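# Load masking tape into cart, park cart in yellow bay

## Task

Place the masking tape roll fully inside the top tray of the utility cart, and move the cart into the yellow bay so that each of its four wheels sits inside the taped outline, touching none of the tape. The robot must not tip over or finish leaning, and the result only counts if it holds without the robot keeping anything in place.

## Robot and tools

Robot: a Hello Robot Stretch 4, about 1.6 m tall, with one arm. It has an omnidirectional wheeled base (rim no more than 0.23 m from the base origin), a lift on a mast, an arm that telescopes forward, a three-joint wrist (yaw, pitch, roll) and a two-finger gripper. Loose objects may occasionally get nudged by an outside force.

Frames: the base frame sits on the floor below the base centre, with x forward, y left and z up. hand_pose is reported in this frame as a point between the open fingertips; with all wrist joints at zero its axes line up with the base frame, though the printed position may be somewhat off. The odometry frame is the base frame where the scene began; base_odometry counts wheel rotation only, so slipping shows up as travel, and heading runs -3.142 to 3.142, positive to the left.

execute_actions takes "actions", a list holding one action or nothing (empty just reports state and images), plus optional "cameras" (head_camera, head_left_camera, head_right_camera, wrist_camera, or all; null or omitted gives all, [] gives none). An action has "base", "joints", or both, optionally with "pace" and "contact_limits"; or it is {"end_of_arm": "enable_torque"} by itself, which restores wrist or gripper motors that shut off. Base and joint motions start at once and may finish at different times.

"base" holds exactly one relative move measured from the base's last reported position: translate_m (metres, forward positive, -2 to 2), strafe_m (metres, sideways, left positive, -2 to 2) or rotate_rad (radians, counter-clockwise from above positive, -3.2 to 3.2). "joints" is a single object of absolute targets keyed by name: lift_m 0 to 1.2; arm_m 0 to 0.55 (extension); wrist_yaw_rad -1.134 to 4.276 (0 faces forward, positive left, 3.14 stowed back, above 3.4 the arm may interfere); wrist_pitch_rad -1.117 to 4.259 (0 level, 1.57 pointing down); wrist_roll_rad -1.117 to 4.259 (0 keeps fingers level, positive turns clockwise viewed from behind); gripper_m -0.038 to 0.141, the fingertip gap in metres (negative means they press together). A joint target outside its range gets clipped and reported; any other bad value or unknown key rejects the whole call. Joints or base left out of an action may keep pushing toward earlier targets without it showing in the status. No action runs past 15 s. To unfold at the start, lift_m 0.4 with wrist_yaw_rad 0 together works.

pace is "slow", "default", "fast" or "max": base speeds 0.1/0.3/0.4/0.6 m/s and turning 1/2/3/4 rad/s, further limited when the lift is above 0.2 (down to 0.3 m/s and 1 rad/s at 1.2). contact_limits only accepts arm_m, from 0 (gentlest) to 0.75 (firmest), default 0.5.

wait takes seconds (0 to 10) and returns state and images without new commands. zoom_image takes camera and region [x0, y0, x1, y1] in pixels of that camera's newest full image, at most 504 by 504. finished_scene takes scene (the current scene's number) and ends it irreversibly after the last command has been held; it reports success and gives the next task. Answering with no tool call ends everything. If any result reports a stop, later motion, wait and finished_scene calls in that same reply are skipped.

Results: base_status and joint_status tell how each commanded motion ended: done (for the base, wheels turned the full amount even if slipping), off_target (resting short, possibly still pushing), contact_stop_at_<key> (met resistance; that part goes slack, a slack lift may sag, slack wheels may roll), limit_stop_at_<name>, time_out, torque_fault. limit_stop_at_tilt means a lean above 6 degrees; lift, arm and wheels go limp until it eases. limit_stop_at_own_body means a joint nearly hit the robot; move it away (risky with pitch below -0.2 and roll below -0.4 or above 4). on_its_own lists uncommanded behaviour; "held at" is a target, not a position. lidar_m gives 12 distances in 30-degree sectors, first straight ahead, counter-clockwise (4th left, 7th behind, 10th right); "-" is nothing seen or closer than 0.25 m; it sees from about 0.15 m up and misses glass, thin legs, much behind. wrist_depth_mm is a 7x7 grid of depths in mm (100 to 2000). turned_by_wheels versus turned_by_imu differing by over 0.1 rad suggests a collision or slip. base_tilt in degrees (forward, right) carries a fixed bias up to 1.5. motor_effort is percent of maximum with peak in brackets; wheels positive turn the base right.

Gripping: command a gap smaller than the object; tighter pulls it toward the wrist. Neither gripper reading nor done proves a hold; a firm grip shows as a change in gripper effort. If fingertips jam on a surface, raise the lift.

Avoid: driving or turning with over 1 kg held and arm_m beyond 0.2, especially at fast paces; sustained hard pushes or pulls, particularly with the gripper high; wrist overloads (torque faults, e.g. pressing the gripper into things); drops, slams, slips and objects falling. Cameras: head_camera atop the mast looks forward and down (turn the base to aim); the two fisheye head cameras look more steeply down and show base and arm; wrist_camera looks along the fingers.

Each tool is called after "Call:" as a command line: name --argument value for each argument, lists and objects as JSON in quotes; but a table of rows of numbers goes row by row, as --pt "numbers of a row", without its own name.

## Session

Call:
execute_actions --actions '[]'

Scene clock: 0.00 s.
base_odometry: x=+0.000 y=+0.000 heading=+0.000 (m, m, rad; odometry frame)
turned_by_wheels: +0.000 (rad since the last result)
turned_by_imu: +0.000 (rad since the last result)
base_tilt: forward=-0.1 right=+0.3 (deg)
lidar_m: 2.00 2.01 2.26 1.00 0.93 2.13 1.44 1.46 1.98 0.86 0.86 0.98
base_status: not commanded
joint_positions: lift_m=+0.147 arm_m=-0.002 wrist_yaw_rad=+3.174 wrist_pitch_rad=-0.014 wrist_roll_rad=+0.004 gripper_m=+0.057
joint_status: not commanded
motor_effort: lift_m=+19 arm_m=+0 wrist_yaw_rad=-1 wrist_pitch_rad=-7 wrist_roll_rad=+2 gripper_m=-7 wheel_0=+0 wheel_1=+0 wheel_2=+0 (%)
hand_pose: x=-0.1224 y=+0.0780 z=+0.3298 quat_wxyz=(-0.016, +0.007, +0.002, +1.000) (m; base frame)
wrist_depth_mm: - 141 141 - - - - / - 107 139 1921 - - - / - 111 139 1983 - - - / 141 133 158 1921 - - - / 215 1808 1863 1863 - - - / 223 1336 198 1464 213 1576 1661 / 225 831 904 147 891 976 1025
pictures: head_camera, head_left_camera, head_right_camera, wrist_camera
Images, in order (width x height): head_camera 420x560, head_left_camera 420x672, head_right_camera 420x672, wrist_camera 616x392.

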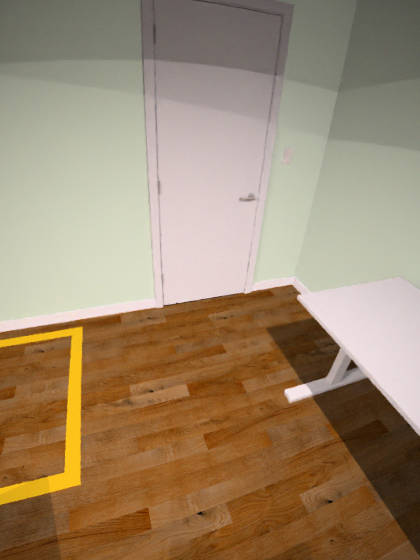

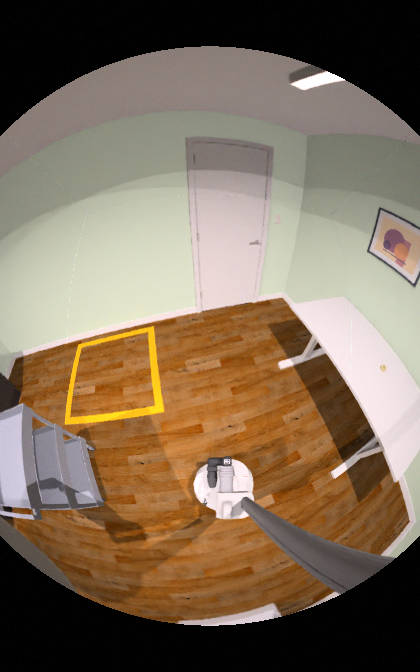

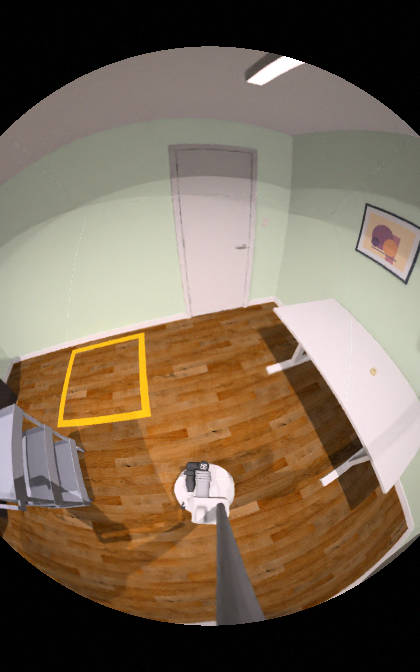

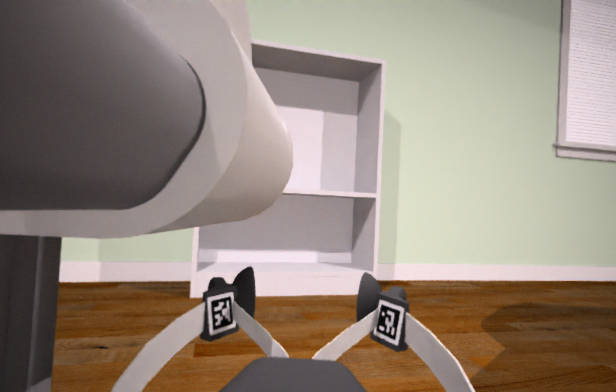

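Call:
zoom_image --camera "head_left_camera" --region '[0, 300, 210, 560]'

Call:
zoom_image --camera "head_right_camera" --region '[260, 280, 420, 500]'

Region (0, 300, 210, 560) of head_left_camera's 420x672 image, scaled by 1.938, with more detail than that image has; it fills the left 407 columns of this view, and the rest is white.

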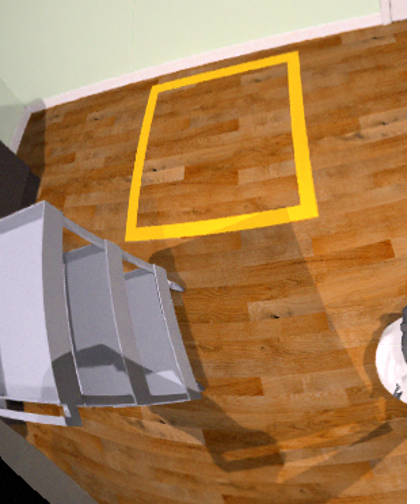

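Region (260, 280, 420, 500) of head_right_camera's 420x672 image, scaled by 2.291, with more detail than that image has; it fills the left 367 columns of this view, and the rest is white.

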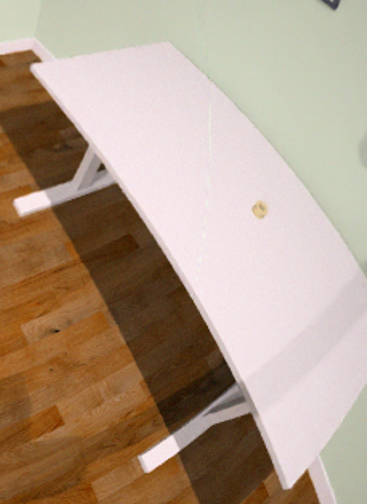

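Call:
execute_actions --actions '[{"base": {"rotate_rad": -1.25}, "joints": {"lift_m": 0.85, "wrist_yaw_rad": 0, "gripper_m": 0.12}, "pace": "fast"}]'

Scene clock: 42.37 s.
base_odometry: x=+0.000 y=+0.000 heading=-1.250 (m, m, rad; odometry frame)
turned_by_wheels: -1.250 (rad since the last result)
turned_by_imu: -1.259 (rad since the last result)
base_tilt: forward=+0.0 right=+0.3 (deg)
lidar_m: 0.86 0.90 1.29 2.00 2.09 1.06 0.96 2.50 1.52 1.43 1.84 0.88
base_status: done
joint_positions: lift_m=+0.850 arm_m=-0.002 wrist_yaw_rad=+0.000 wrist_pitch_rad=-0.014 wrist_roll_rad=+0.004 gripper_m=+0.120
joint_status: all done
motor_effort: lift_m=+23(25) arm_m=+0(0) wrist_yaw_rad=-2(7) wrist_pitch_rad=-6(8) wrist_roll_rad=+2(1) gripper_m=-1(3) wheel_0=-1(8) wheel_1=-2(8) wheel_2=-2(10) (%)
hand_pose: x=+0.4573 y=-0.0873 z=+1.0320 quat_wxyz=(+1.000, +0.002, -0.007, +0.000) (m; base frame)
wrist_depth_mm: 1537 1499 1499 1464 1464 1464 1397 / 1499 1464 1464 1464 1430 1430 1430 / 1537 1464 1464 1464 1464 1430 1397 / 1499 1464 1464 1430 1464 1430 1397 / 1499 1499 1499 1464 1430 1430 1397 / 1229 1042 1078 1336 1229 1397 1397 / 820 788 854 151 866 904 1397
pictures: head_camera, head_left_camera, head_right_camera, wrist_camera
Images, in order (width x height): head_camera 420x560, head_left_camera 420x672, head_right_camera 420x672, wrist_camera 616x392.

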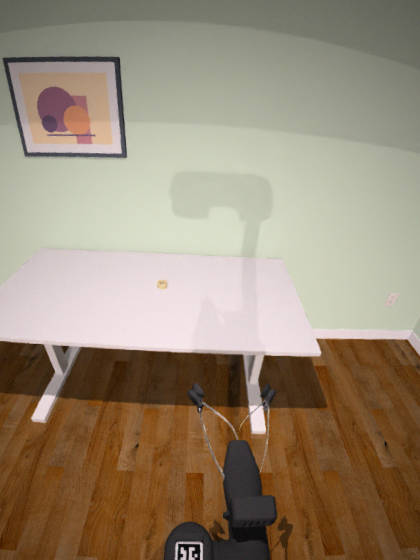

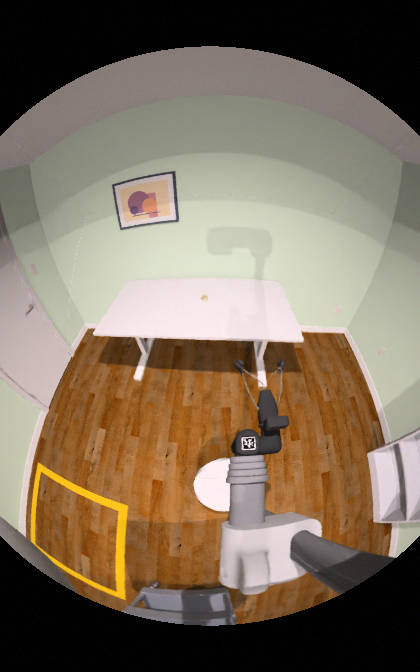

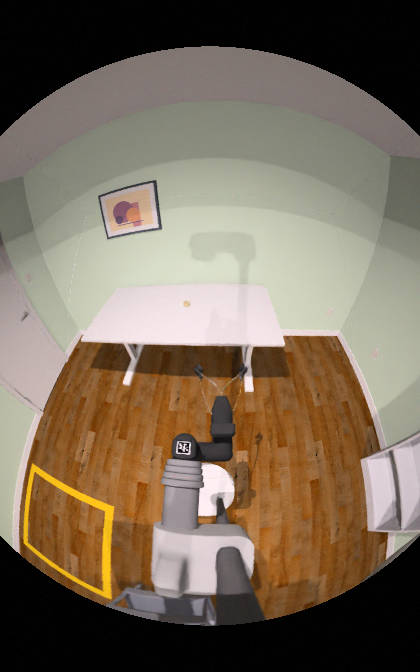

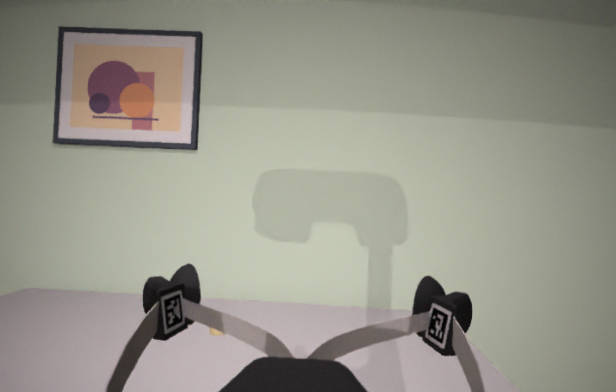

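Call:
zoom_image --camera "head_camera" --region '[120, 240, 240, 360]'

Call:
zoom_image --camera "wrist_camera" --region '[140, 250, 300, 392]'

Region (120, 240, 240, 360) of head_camera's 420x560 image, scaled by 4.200, with more detail than that image has.

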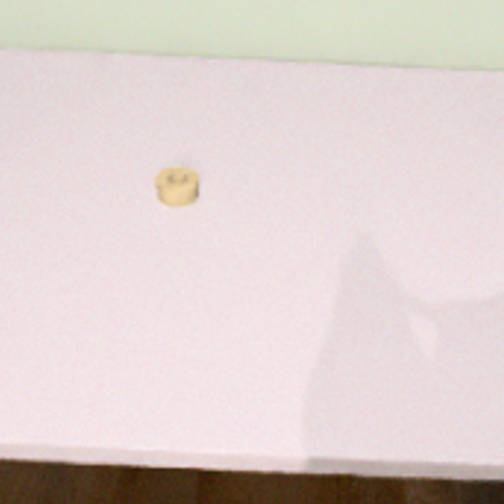

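Region (140, 250, 300, 392) of wrist_camera's 616x392 image, scaled by 3.150; it fills the top 447 rows of this view, and the rest is white.

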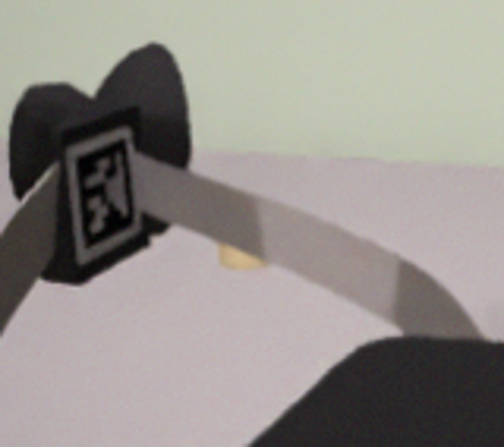

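Call:
execute_actions --actions '[{"base": {"rotate_rad": 0.19}, "joints": {"lift_m": 0.95, "wrist_pitch_rad": 0.6}, "pace": "fast"}]'

Scene clock: 103.60 s.
base_odometry: x=+0.000 y=+0.000 heading=-1.060 (m, m, rad; odometry frame)
turned_by_wheels: +0.190 (rad since the last result)
turned_by_imu: +0.193 (rad since the last result)
base_tilt: forward=-0.1 right=+0.3 (deg)
lidar_m: 0.86 0.99 1.99 2.00 2.25 0.99 0.94 2.13 1.44 1.43 1.98 0.84
base_status: done
joint_positions: lift_m=+0.950 arm_m=-0.002 wrist_yaw_rad=+0.000 wrist_pitch_rad=+0.602 wrist_roll_rad=+0.004 gripper_m=+0.120
joint_status: all done
motor_effort: lift_m=+23(25) arm_m=+0(0) wrist_yaw_rad=-1(3) wrist_pitch_rad=-4(6) wrist_roll_rad=+2(1) gripper_m=-1(1) wheel_0=+0(7) wheel_1=+0(6) wheel_2=+0(6) (%)
hand_pose: x=+0.4067 y=-0.0874 z=+0.9646 quat_wxyz=(+0.955, +0.002, +0.296, +0.000) (m; base frame)
wrist_depth_mm: 1576 1537 1464 1366 1308 1229 1160 / 1756 1308 1336 1336 1336 1281 1229 / 960 931 960 976 976 991 1060 / 1983 1863 1808 788 759 768 778 / 1618 1618 1661 1756 1708 1537 691 / 1430 1308 1366 1430 1397 1397 1464 / 1229 1182 1229 151 1229 1229 1255
pictures: head_camera, head_left_camera, head_right_camera, wrist_camera
Images, in order (width x height): head_camera 420x560, head_left_camera 420x672, head_right_camera 420x672, wrist_camera 616x392.

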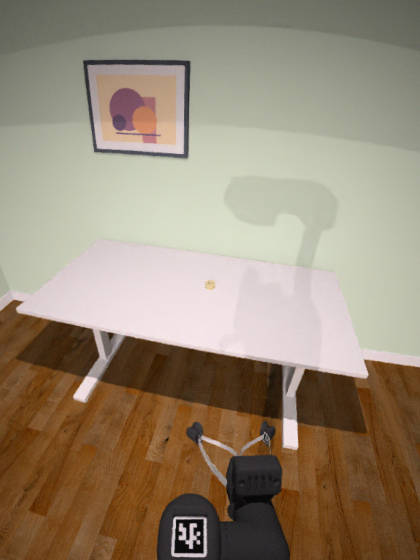

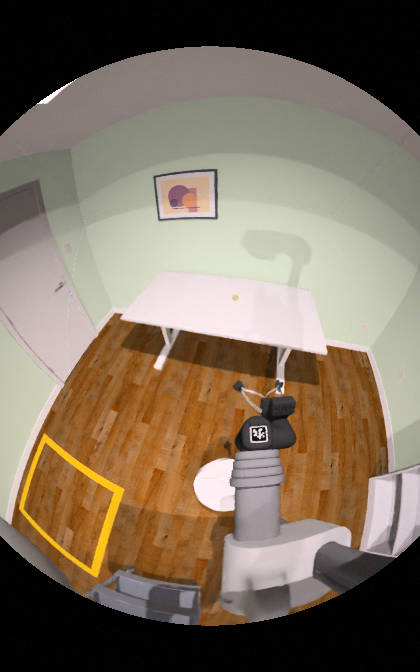

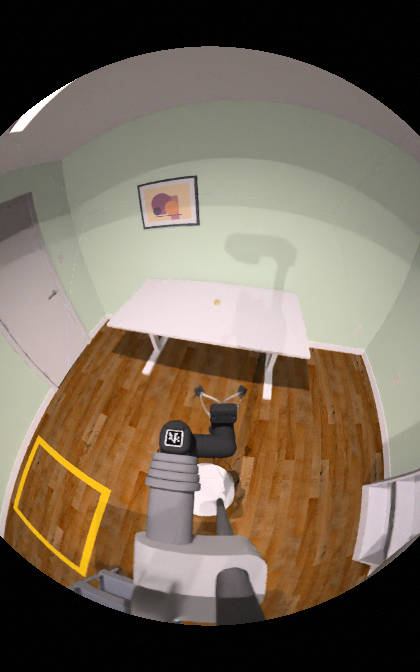

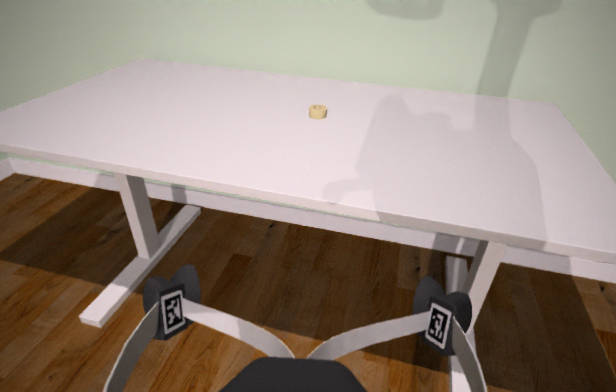

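Call:
execute_actions --actions '[{"base": {"translate_m": 0.63}, "joints": {"arm_m": 0.46, "wrist_pitch_rad": 1.57, "gripper_m": 0.1}, "pace": "fast"}]'

Scene clock: 142.60 s.
base_odometry: x=+0.308 y=-0.550 heading=-1.060 (m, m, rad; odometry frame)
turned_by_wheels: +0.000 (rad since the last result)
turned_by_imu: +0.000 (rad since the last result)
base_tilt: forward=+0.0 right=+0.3 (deg)
lidar_m: 0.25 0.28 0.44 1.86 2.12 1.64 1.58 1.94 1.67 0.54 0.29 0.25
base_status: done
joint_positions: lift_m=+0.950 arm_m=+0.459 wrist_yaw_rad=+0.000 wrist_pitch_rad=+1.570 wrist_roll_rad=+0.003 gripper_m=+0.100
joint_status: all done
motor_effort: lift_m=+23(23) arm_m=+8(10) wrist_yaw_rad=-1(0) wrist_pitch_rad=+0(3) wrist_roll_rad=+2(2) gripper_m=+1(4) wheel_0=+2(6) wheel_1=+1(7) wheel_2=+0(12) (%)
hand_pose: x=+0.6297 y=-0.0874 z=+0.8394 quat_wxyz=(+0.707, +0.001, +0.707, -0.001) (m; base frame)
wrist_depth_mm: 351 349 349 347 345 345 342 / 351 351 349 349 343 343 342 / 351 349 347 343 345 343 342 / 351 349 347 347 345 343 342 / 353 349 349 345 345 342 340 / 351 349 216 345 215 343 342 / 349 347 347 148 345 340 342
pictures: head_camera, head_left_camera, head_right_camera, wrist_camera
Images, in order (width x height): head_camera 420x560, head_left_camera 420x672, head_right_camera 420x672, wrist_camera 616x392.

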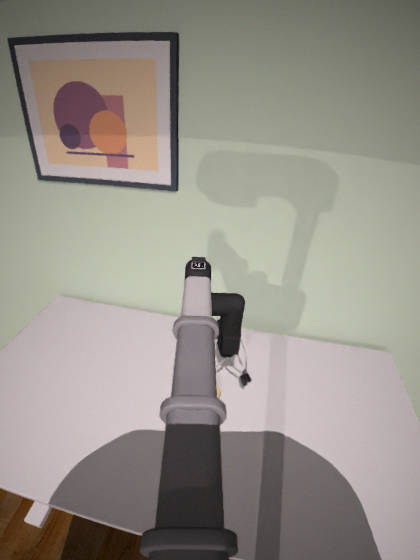

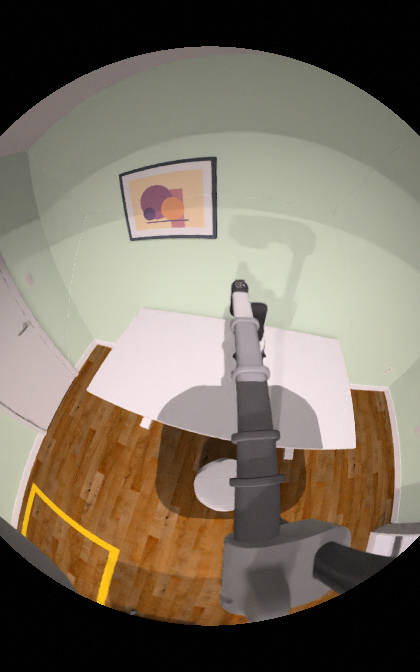

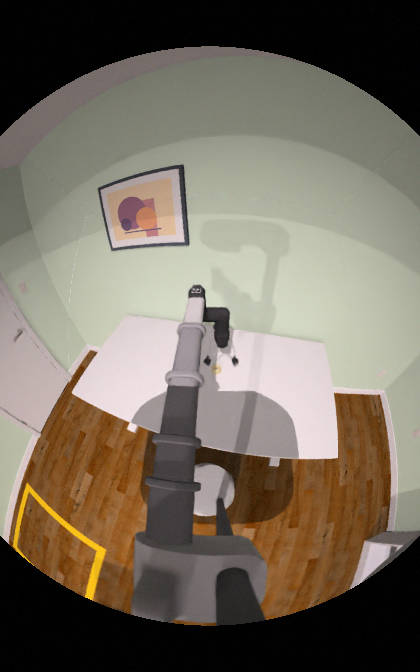

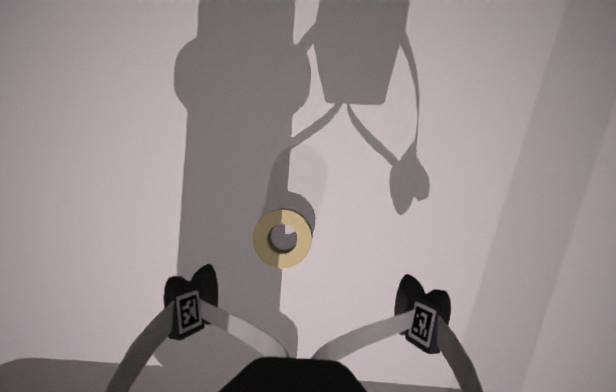

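Call:
execute_actions --actions '[{"base": {"strafe_m": 0.023}, "joints": {"arm_m": 0.479, "lift_m": 0.875, "gripper_m": 0.09}, "pace": "default"}]' --cameras '["wrist_camera", "head_right_camera"]'

Scene clock: 164.60 s.
base_odometry: x=+0.328 y=-0.538 heading=-1.060 (m, m, rad; odometry frame)
turned_by_wheels: +0.000 (rad since the last result)
turned_by_imu: +0.001 (rad since the last result)
base_tilt: forward=+0.0 right=+0.3 (deg)
lidar_m: 0.25 0.29 0.46 1.84 2.08 1.65 1.58 1.96 1.70 0.59 0.30 0.25
base_status: done
joint_positions: lift_m=+0.875 arm_m=+0.477 wrist_yaw_rad=+0.000 wrist_pitch_rad=+1.570 wrist_roll_rad=+0.003 gripper_m=+0.090
joint_status: all done
motor_effort: lift_m=+14(22) arm_m=+9(8) wrist_yaw_rad=-2(1) wrist_pitch_rad=-2(1) wrist_roll_rad=+2(2) gripper_m=+2(1) wheel_0=+0(7) wheel_1=-2(6) wheel_2=+0(5) (%)
hand_pose: x=+0.6486 y=-0.0874 z=+0.7651 quat_wxyz=(+0.707, +0.001, +0.707, -0.001) (m; base frame)
wrist_depth_mm: 276 276 273 272 271 271 270 / 277 274 272 272 271 271 267 / 276 274 273 272 271 270 270 / 277 273 272 272 271 268 268 / 274 274 272 271 270 268 268 / 274 273 201 271 211 268 267 / 274 273 270 147 270 267 267
pictures: head_right_camera, wrist_camera
Images, in order (width x height): head_right_camera 420x672, wrist_camera 616x392.

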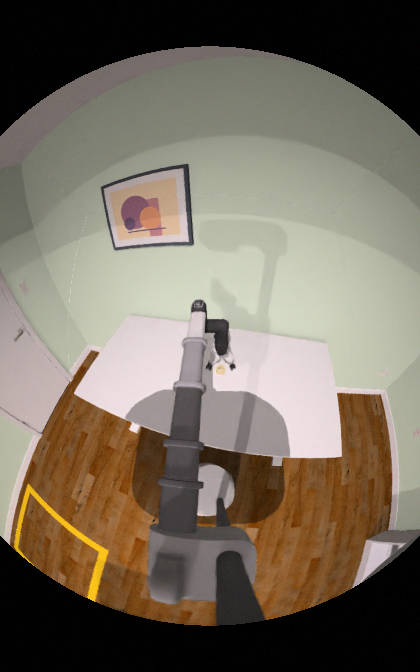

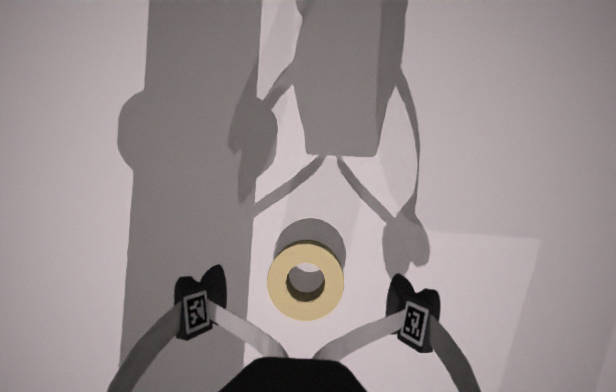

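Call:
zoom_image --camera "wrist_camera" --region '[160, 200, 460, 392]'

Region (160, 200, 460, 392) of wrist_camera's 616x392 image, scaled by 1.680; it fills the top 323 rows of this view, and the rest is white.

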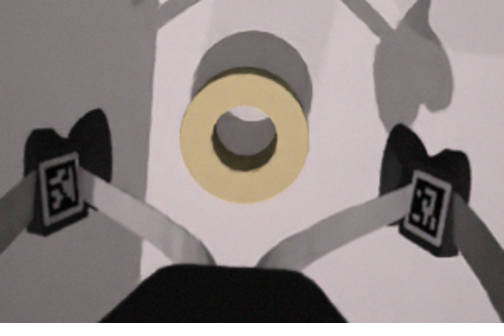

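Call:
execute_actions --actions '[{"joints": {"lift_m": 0.843, "gripper_m": 0.075}, "pace": "default"}]' --cameras '["wrist_camera", "head_right_camera"]'

Scene clock: 177.47 s.
base_odometry: x=+0.328 y=-0.538 heading=-1.060 (m, m, rad; odometry frame)
turned_by_wheels: +0.000 (rad since the last result)
turned_by_imu: +0.001 (rad since the last result)
base_tilt: forward=+0.0 right=+0.3 (deg)
lidar_m: 0.25 0.29 0.46 1.83 2.09 1.64 1.58 1.97 1.69 0.58 0.29 0.25
base_status: not commanded
joint_positions: lift_m=+0.844 arm_m=+0.477 wrist_yaw_rad=-0.001 wrist_pitch_rad=+1.574 wrist_roll_rad=+0.003 gripper_m=+0.075
joint_status: all done
motor_effort: lift_m=+5(14) arm_m=+9(9) wrist_yaw_rad=+1(0) wrist_pitch_rad=-11(11) wrist_roll_rad=+2(1) gripper_m=-7(1) wheel_0=+0(0) wheel_1=-2(2) wheel_2=+0(0) (%)
hand_pose: x=+0.6474 y=-0.0874 z=+0.7339 quat_wxyz=(+0.706, +0.001, +0.708, -0.001) (m; base frame)
wrist_depth_mm: 250 248 248 247 246 244 244 / 248 247 247 246 244 244 243 / 249 248 247 246 245 244 242 / 249 247 246 246 244 243 243 / 248 246 245 245 244 242 241 / 248 247 203 220 212 243 242 / 246 247 246 149 243 242 240
pictures: head_right_camera, wrist_camera
Images, in order (width x height): head_right_camera 420x672, wrist_camera 616x392.

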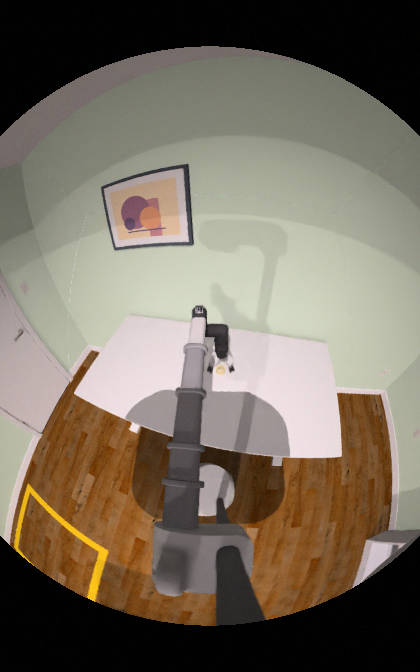

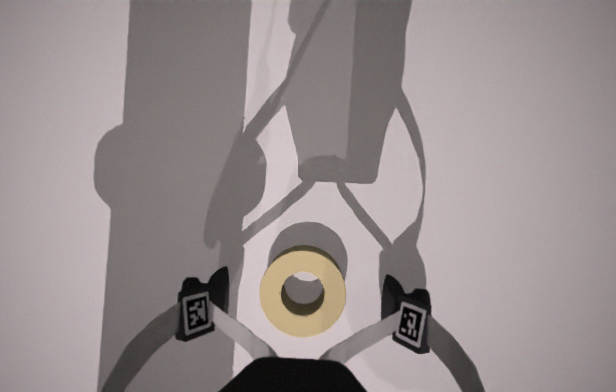

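Call:
execute_actions --actions '[{"joints": {"lift_m": 0.856}, "pace": "default"}]' --cameras '["wrist_camera"]'

Scene clock: 183.03 s.
base_odometry: x=+0.328 y=-0.538 heading=-1.060 (m, m, rad; odometry frame)
turned_by_wheels: +0.000 (rad since the last result)
turned_by_imu: +0.001 (rad since the last result)
base_tilt: forward=-0.1 right=+0.3 (deg)
lidar_m: 0.25 0.30 0.47 1.84 2.09 1.65 1.58 1.97 1.68 0.59 0.29 0.25
base_status: not commanded
joint_positions: lift_m=+0.856 arm_m=+0.477 wrist_yaw_rad=+0.000 wrist_pitch_rad=+1.570 wrist_roll_rad=+0.003 gripper_m=+0.075
joint_status: all done
motor_effort: lift_m=+24(23) arm_m=+9(9) wrist_yaw_rad=+1(0) wrist_pitch_rad=-2(12) wrist_roll_rad=+2(1) gripper_m=-1(4) wheel_0=+0(0) wheel_1=-2(2) wheel_2=+0(0) (%)
hand_pose: x=+0.6485 y=-0.0874 z=+0.7453 quat_wxyz=(+0.707, +0.001, +0.707, -0.001) (m; base frame)
wrist_depth_mm: 256 256 254 253 251 249 249 / 256 255 253 252 252 251 249 / 256 254 253 253 250 249 249 / 255 254 253 252 251 249 249 / 255 255 252 250 251 248 249 / 254 253 201 227 213 248 248 / 254 253 253 147 250 249 248
pictures: wrist_camera
Images, in order (width x height): wrist_camera 616x392.

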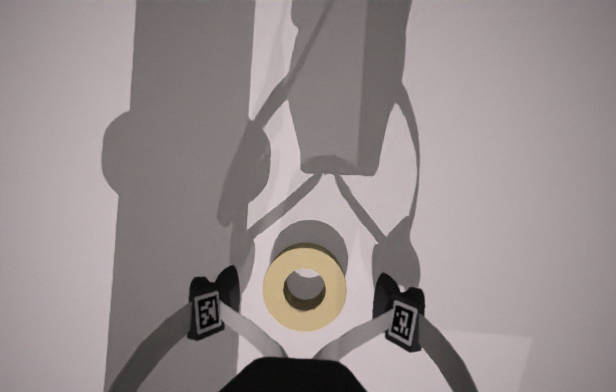

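Call:
execute_actions --actions '[{"joints": {"gripper_m": 0.015}, "pace": "default"}]' --cameras '["wrist_camera"]'

Scene clock: 187.97 s.
base_odometry: x=+0.328 y=-0.538 heading=-1.060 (m, m, rad; odometry frame)
turned_by_wheels: +0.000 (rad since the last result)
turned_by_imu: +0.001 (rad since the last result)
base_tilt: forward=+0.0 right=+0.3 (deg)
lidar_m: 0.25 0.29 0.47 1.84 2.07 1.65 1.57 1.97 1.70 0.59 0.31 0.25
base_status: not commanded
joint_positions: lift_m=+0.856 arm_m=+0.477 wrist_yaw_rad=+0.000 wrist_pitch_rad=+1.570 wrist_roll_rad=+0.003 gripper_m=+0.015
joint_status: all done
motor_effort: lift_m=+24(24) arm_m=+9(9) wrist_yaw_rad=+0(1) wrist_pitch_rad=+0(2) wrist_roll_rad=+2(1) gripper_m=-22(22) wheel_0=+0(0) wheel_1=-2(2) wheel_2=+0(0) (%)
hand_pose: x=+0.6485 y=-0.0874 z=+0.7453 quat_wxyz=(+0.707, +0.001, +0.707, -0.001) (m; base frame)
wrist_depth_mm: 256 255 254 253 251 250 249 / 256 254 253 252 250 250 249 / 255 254 253 251 251 249 250 / 255 254 253 252 251 250 248 / 255 254 252 252 250 249 247 / 254 253 194 219 206 249 247 / 254 252 252 250 250 249 247
pictures: wrist_camera
Images, in order (width x height): wrist_camera 616x392.

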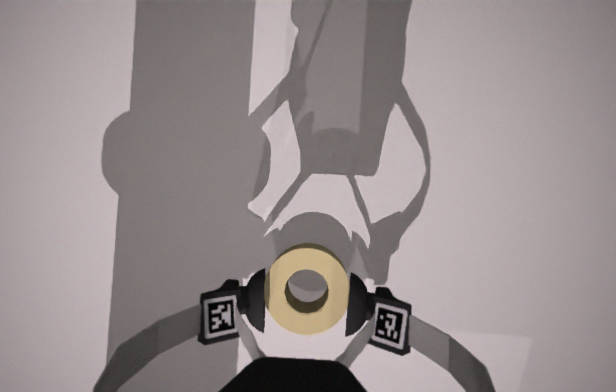

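Call:
execute_actions --actions '[{"base": {"translate_m": -1.05}, "joints": {"lift_m": 1.0, "arm_m": 0.0}, "pace": "fast"}]' --cameras '["wrist_camera", "head_left_camera"]'

Scene clock: 205.97 s.
base_odometry: x=-0.185 y=+0.378 heading=-1.060 (m, m, rad; odometry frame)
turned_by_wheels: +0.000 (rad since the last result)
turned_by_imu: +0.004 (rad since the last result)
base_tilt: forward=-0.1 right=+0.3 (deg)
lidar_m: 1.28 1.44 2.08 2.05 0.77 0.54 0.53 2.05 1.40 1.37 1.90 1.27
base_status: done
joint_positions: lift_m=+1.000 arm_m=+0.001 wrist_yaw_rad=+0.000 wrist_pitch_rad=+1.570 wrist_roll_rad=+0.004 gripper_m=+0.015
joint_status: all done
motor_effort: lift_m=+24(25) arm_m=-8(8) wrist_yaw_rad=-1(1) wrist_pitch_rad=-1(1) wrist_roll_rad=+1(1) gripper_m=-22(22) wheel_0=+0(7) wheel_1=+0(7) wheel_2=+0(11) (%)
hand_pose: x=+0.1726 y=-0.0874 z=+0.8894 quat_wxyz=(+0.707, +0.001, +0.707, -0.001) (m; base frame)
wrist_depth_mm: 1160 1138 1138 1138 1160 1118 1118 / 1138 1160 1160 1138 1138 1138 1118 / 1160 1160 1138 1160 1138 1118 1118 / 1138 1138 1138 1118 1138 1118 1098 / 1118 1160 917 931 1138 1118 1118 / 1138 1138 194 219 206 1138 1118 / 1138 1138 1138 741 1118 1118 1118
pictures: head_left_camera, wrist_camera
Images, in order (width x height): head_left_camera 420x672, wrist_camera 616x392.

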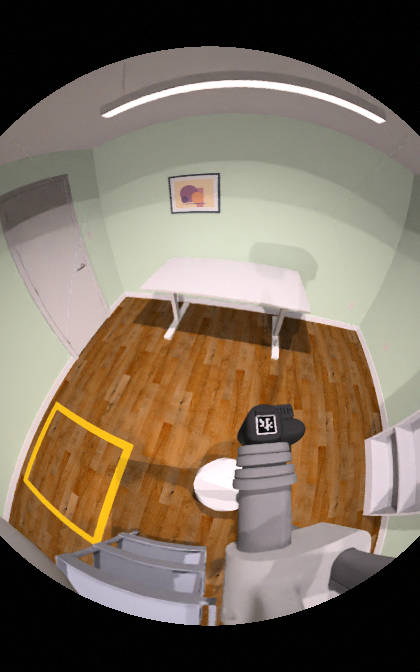

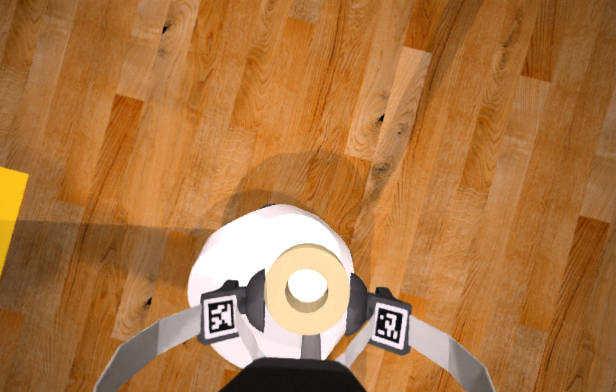

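Call:
execute_actions --actions '[{"base": {"rotate_rad": 2.8}, "joints": {"lift_m": 1.1}, "pace": "fast"}]'

Scene clock: 213.93 s.
base_odometry: x=-0.185 y=+0.378 heading=+1.739 (m, m, rad; odometry frame)
turned_by_wheels: +2.800 (rad since the last result)
turned_by_imu: +2.824 (rad since the last result)
base_tilt: forward=+0.0 right=+0.3 (deg)
lidar_m: 0.52 0.59 1.88 1.39 1.41 2.16 1.28 1.28 1.65 2.06 2.08 0.64
base_status: done
joint_positions: lift_m=+1.100 arm_m=+0.001 wrist_yaw_rad=+0.000 wrist_pitch_rad=+1.570 wrist_roll_rad=+0.004 gripper_m=+0.015
joint_status: all done
motor_effort: lift_m=+23(24) arm_m=-9(8) wrist_yaw_rad=+0(1) wrist_pitch_rad=-2(1) wrist_roll_rad=+2(2) gripper_m=-20(21) wheel_0=-1(6) wheel_1=+0(7) wheel_2=-1(8) (%)
hand_pose: x=+0.1726 y=-0.0874 z=+0.9894 quat_wxyz=(+0.707, +0.001, +0.707, -0.001) (m; base frame)
wrist_depth_mm: 1255 1229 1255 1078 1078 1205 1229 / 1255 1255 1229 1255 1255 1229 1229 / 1281 1255 1255 1229 1255 1205 1205 / 1255 1255 1255 1255 1229 1229 1205 / 1281 1229 1008 1008 1229 1182 1229 / 1255 1255 193 219 207 1229 1229 / 1255 1255 1229 750 1205 1205 1205
pictures: head_camera, head_left_camera, head_right_camera, wrist_camera
Images, in order (width x height): head_camera 420x560, head_left_camera 420x672, head_right_camera 420x672, wrist_camera 616x392.

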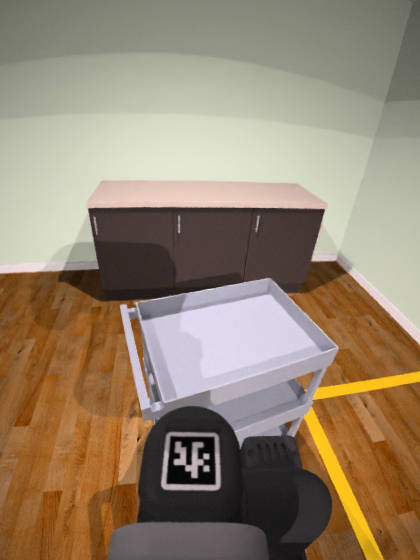

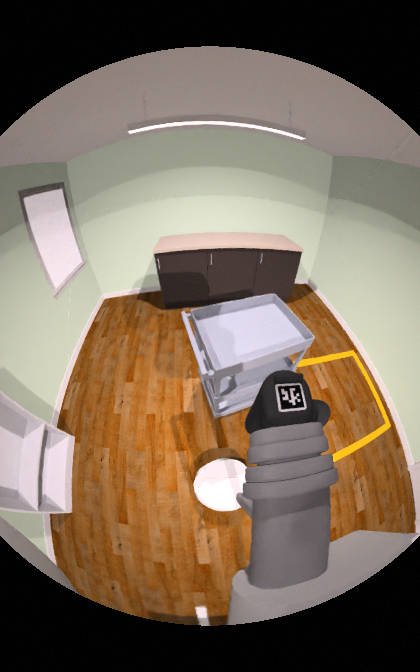

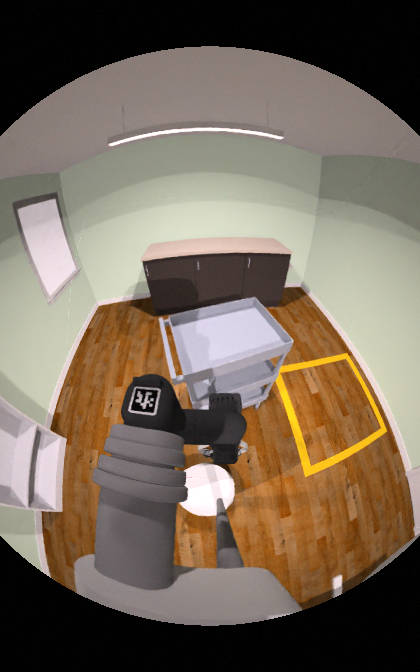

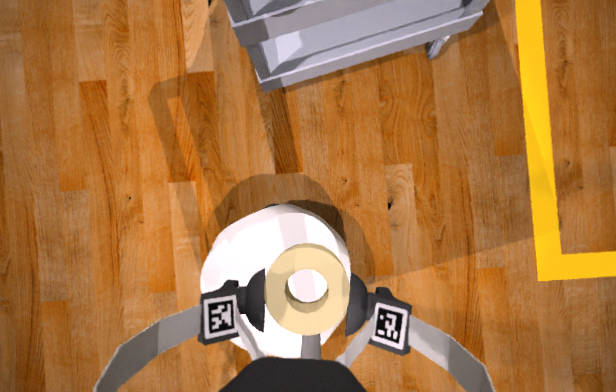

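Call:
zoom_image --camera "wrist_camera" --region '[200, 0, 616, 300]'

Call:
zoom_image --camera "head_right_camera" --region '[140, 280, 400, 520]'

Call:
zoom_image --camera "head_camera" --region '[100, 260, 420, 500]'

Region (200, 0, 616, 300) of wrist_camera's 616x392 image, scaled by 1.212; it fills the top 363 rows of this view, and the rest is white.

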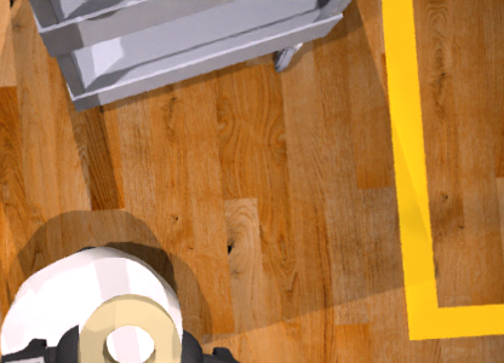

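Region (140, 280, 400, 520) of head_right_camera's 420x672 image, scaled by 1.938, with more detail than that image has; it fills the top 465 rows of this view, and the rest is white.

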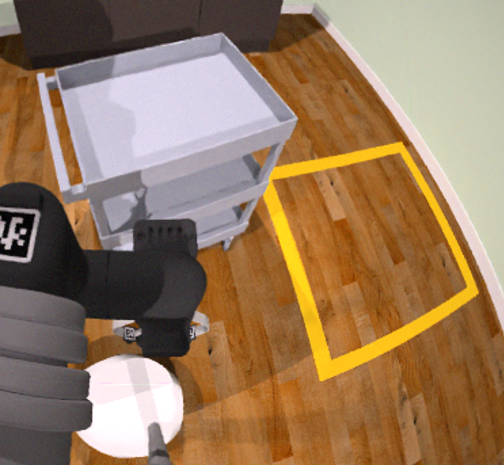

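Region (100, 260, 420, 500) of head_camera's 420x560 image, scaled by 1.575, with more detail than that image has; it fills the top 378 rows of this view, and the rest is white.

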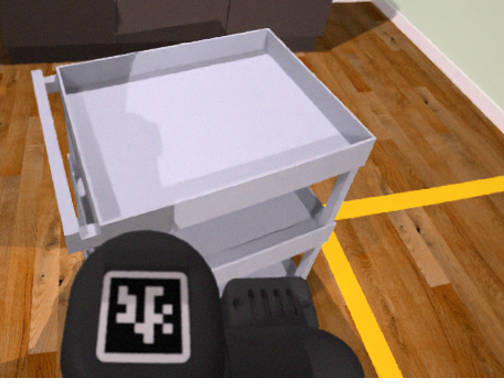

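Call:
execute_actions --actions '[{"base": {"translate_m": 0.12}, "joints": {"arm_m": 0.5}, "pace": "fast"}]'

Scene clock: 254.50 s.
base_odometry: x=-0.205 y=+0.496 heading=+1.739 (m, m, rad; odometry frame)
turned_by_wheels: +0.000 (rad since the last result)
turned_by_imu: +0.001 (rad since the last result)
base_tilt: forward=-0.1 right=+0.3 (deg)
lidar_m: 0.41 0.42 1.89 1.40 1.42 2.17 1.38 1.43 2.19 2.04 2.06 0.50
base_status: done
joint_positions: lift_m=+1.100 arm_m=+0.499 wrist_yaw_rad=+0.000 wrist_pitch_rad=+1.570 wrist_roll_rad=+0.003 gripper_m=+0.015
joint_status: all done
motor_effort: lift_m=+23(23) arm_m=+8(10) wrist_yaw_rad=-2(1) wrist_pitch_rad=-1(1) wrist_roll_rad=+2(2) gripper_m=-22(21) wheel_0=+0(6) wheel_1=+0(3) wheel_2=+0(5) (%)
hand_pose: x=+0.6697 y=-0.0874 z=+0.9894 quat_wxyz=(+0.707, +0.001, +0.707, -0.001) (m; base frame)
wrist_depth_mm: 1255 389 418 424 421 421 418 / 413 430 427 427 421 418 418 / 418 427 424 421 421 421 418 / 404 430 424 424 424 418 418 / 394 427 424 424 418 418 418 / 375 427 194 218 206 421 415 / 368 389 421 424 421 407 394
pictures: head_camera, head_left_camera, head_right_camera, wrist_camera
Images, in order (width x height): head_camera 420x560, head_left_camera 420x672, head_right_camera 420x672, wrist_camera 616x392.

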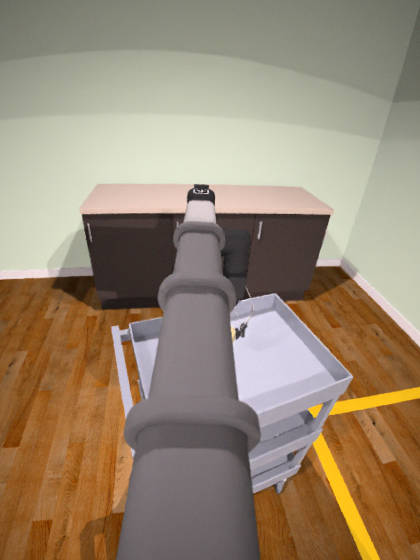

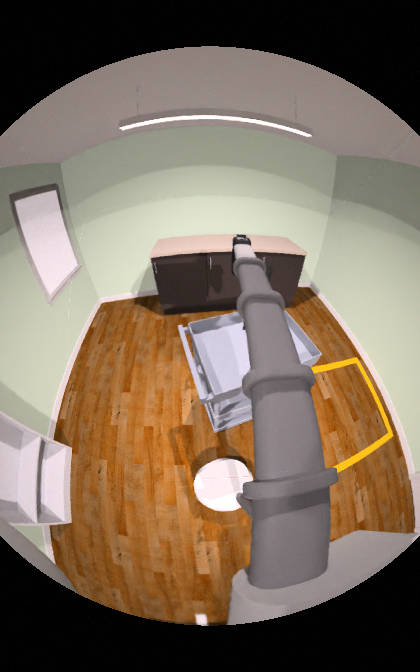

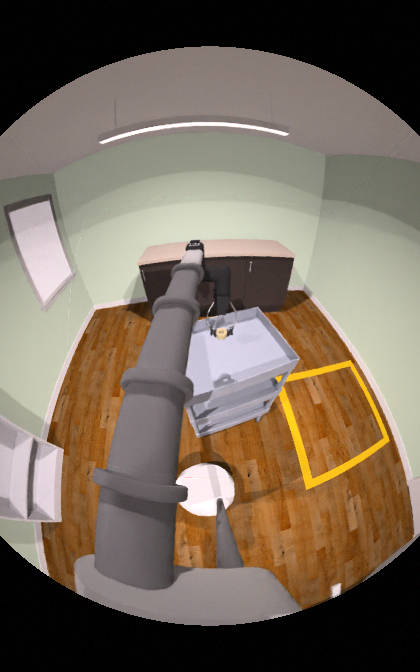

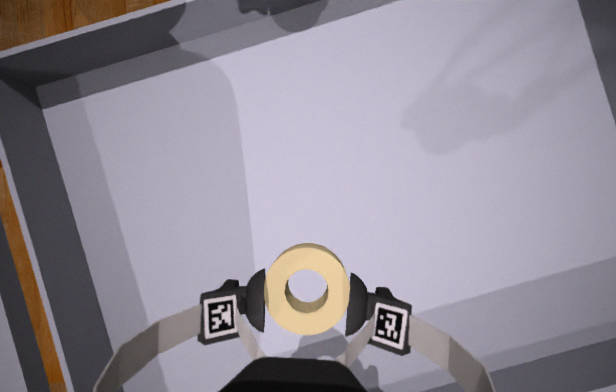

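Call:
execute_actions --actions '[{"joints": {"lift_m": 0.932}, "pace": "fast"}]' --cameras '["wrist_camera"]'

Scene clock: 260.70 s.
base_odometry: x=-0.205 y=+0.496 heading=+1.739 (m, m, rad; odometry frame)
turned_by_wheels: +0.000 (rad since the last result)
turned_by_imu: +0.001 (rad since the last result)
base_tilt: forward=+0.0 right=+0.3 (deg)
lidar_m: 0.42 0.41 1.90 1.41 1.41 2.16 1.39 1.42 2.20 2.03 2.06 0.52
base_status: not commanded
joint_positions: lift_m=+0.932 arm_m=+0.499 wrist_yaw_rad=+0.000 wrist_pitch_rad=+1.570 wrist_roll_rad=+0.003 gripper_m=+0.015
joint_status: all done
motor_effort: lift_m=+15(21) arm_m=+8(8) wrist_yaw_rad=-3(2) wrist_pitch_rad=-1(0) wrist_roll_rad=+2(1) gripper_m=-21(22) wheel_0=+0(0) wheel_1=+0(0) wheel_2=+0(0) (%)
hand_pose: x=+0.6697 y=-0.0874 z=+0.8221 quat_wxyz=(+0.707, +0.001, +0.707, -0.001) (m; base frame)
wrist_depth_mm: 258 257 257 255 255 253 252 / 258 258 256 255 253 252 252 / 257 258 255 254 253 253 251 / 258 257 256 255 252 251 251 / 258 255 256 254 252 252 251 / 257 256 194 220 206 251 251 / 257 255 255 254 253 251 250
pictures: wrist_camera
Images, in order (width x height): wrist_camera 616x392.

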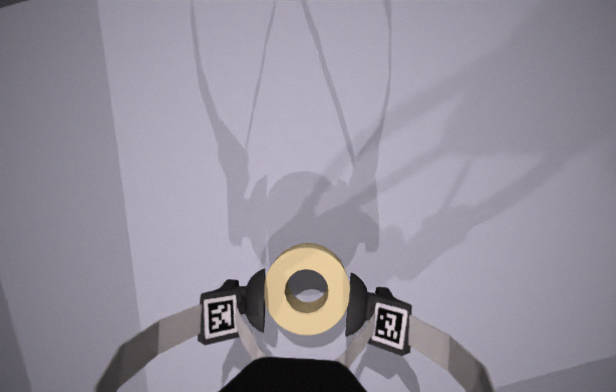

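Call:
execute_actions --actions '[{"joints": {"gripper_m": 0.075}, "pace": "default"}]' --cameras '["wrist_camera", "head_right_camera", "head_left_camera"]'

Scene clock: 266.70 s.
base_odometry: x=-0.205 y=+0.496 heading=+1.739 (m, m, rad; odometry frame)
turned_by_wheels: +0.000 (rad since the last result)
turned_by_imu: +0.001 (rad since the last result)
base_tilt: forward=+0.0 right=+0.3 (deg)
lidar_m: 0.41 0.41 1.90 1.40 1.42 2.16 1.40 1.42 2.21 2.04 2.04 0.51
base_status: not commanded
joint_positions: lift_m=+0.932 arm_m=+0.499 wrist_yaw_rad=+0.000 wrist_pitch_rad=+1.570 wrist_roll_rad=+0.003 gripper_m=+0.075
joint_status: all done
motor_effort: lift_m=+15(15) arm_m=+8(8) wrist_yaw_rad=-1(2) wrist_pitch_rad=-1(0) wrist_roll_rad=+2(1) gripper_m=-5(21) wheel_0=+0(0) wheel_1=-1(0) wheel_2=+0(0) (%)
hand_pose: x=+0.6697 y=-0.0874 z=+0.8221 quat_wxyz=(+0.707, +0.001, +0.707, -0.001) (m; base frame)
wrist_depth_mm: 259 257 257 255 254 253 251 / 259 258 256 255 254 253 252 / 258 257 256 255 253 253 251 / 258 257 256 254 252 253 251 / 258 257 256 254 252 251 252 / 258 256 200 230 213 252 251 / 257 256 254 147 252 251 250
pictures: head_left_camera, head_right_camera, wrist_camera
Images, in order (width x height): head_left_camera 420x672, head_right_camera 420x672, wrist_camera 616x392.

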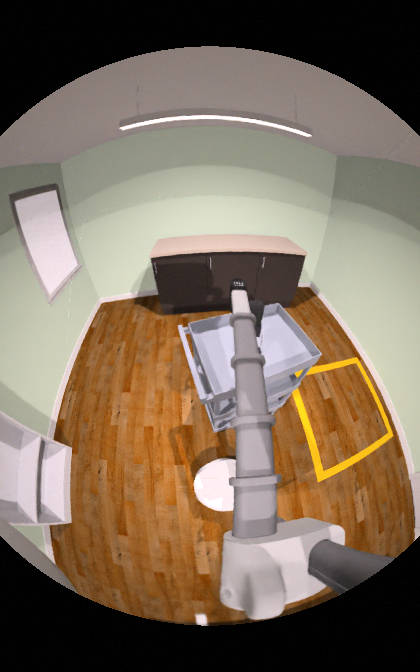

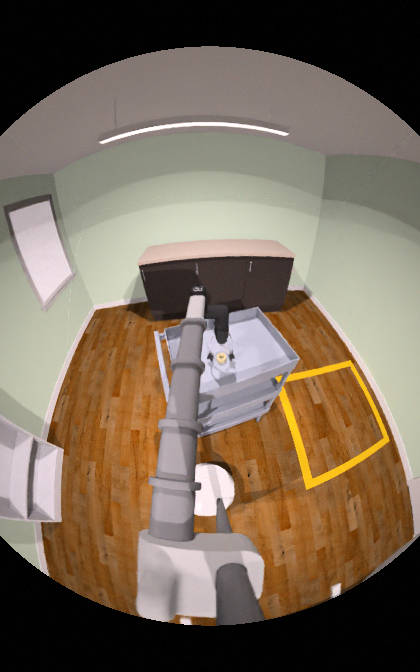

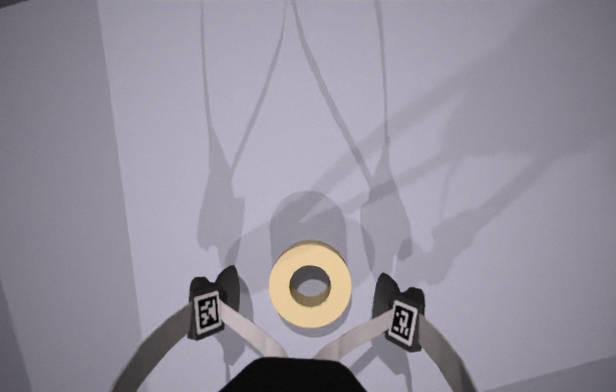

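Call:
zoom_image --camera "head_right_camera" --region '[240, 340, 400, 500]'

Call:
zoom_image --camera "head_right_camera" --region '[140, 290, 310, 460]'

Call:
zoom_image --camera "head_left_camera" --region '[160, 290, 330, 460]'

Call:
zoom_image --camera "head_left_camera" --region '[250, 340, 410, 500]'

Region (240, 340, 400, 500) of head_right_camera's 420x672 image, scaled by 3.150, with more detail than that image has.

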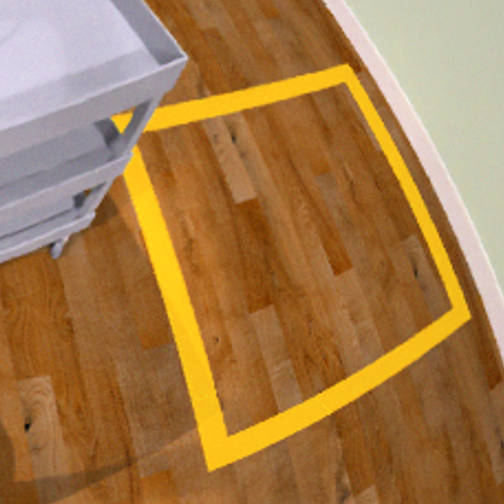

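Region (140, 290, 310, 460) of head_right_camera's 420x672 image, scaled by 2.965, with more detail than that image has.

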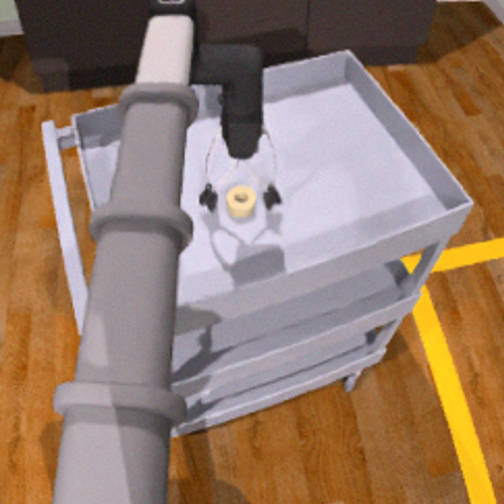

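Region (160, 290, 330, 460) of head_left_camera's 420x672 image, scaled by 2.965, with more detail than that image has.

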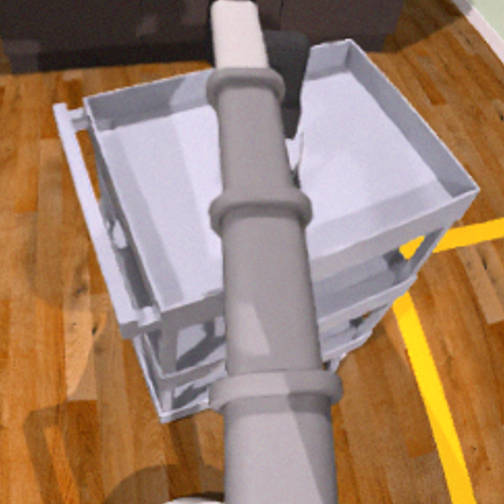

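Region (250, 340, 410, 500) of head_left_camera's 420x672 image, scaled by 3.150, with more detail than that image has.

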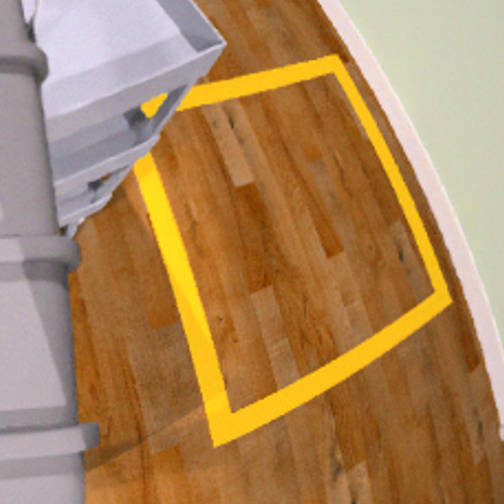

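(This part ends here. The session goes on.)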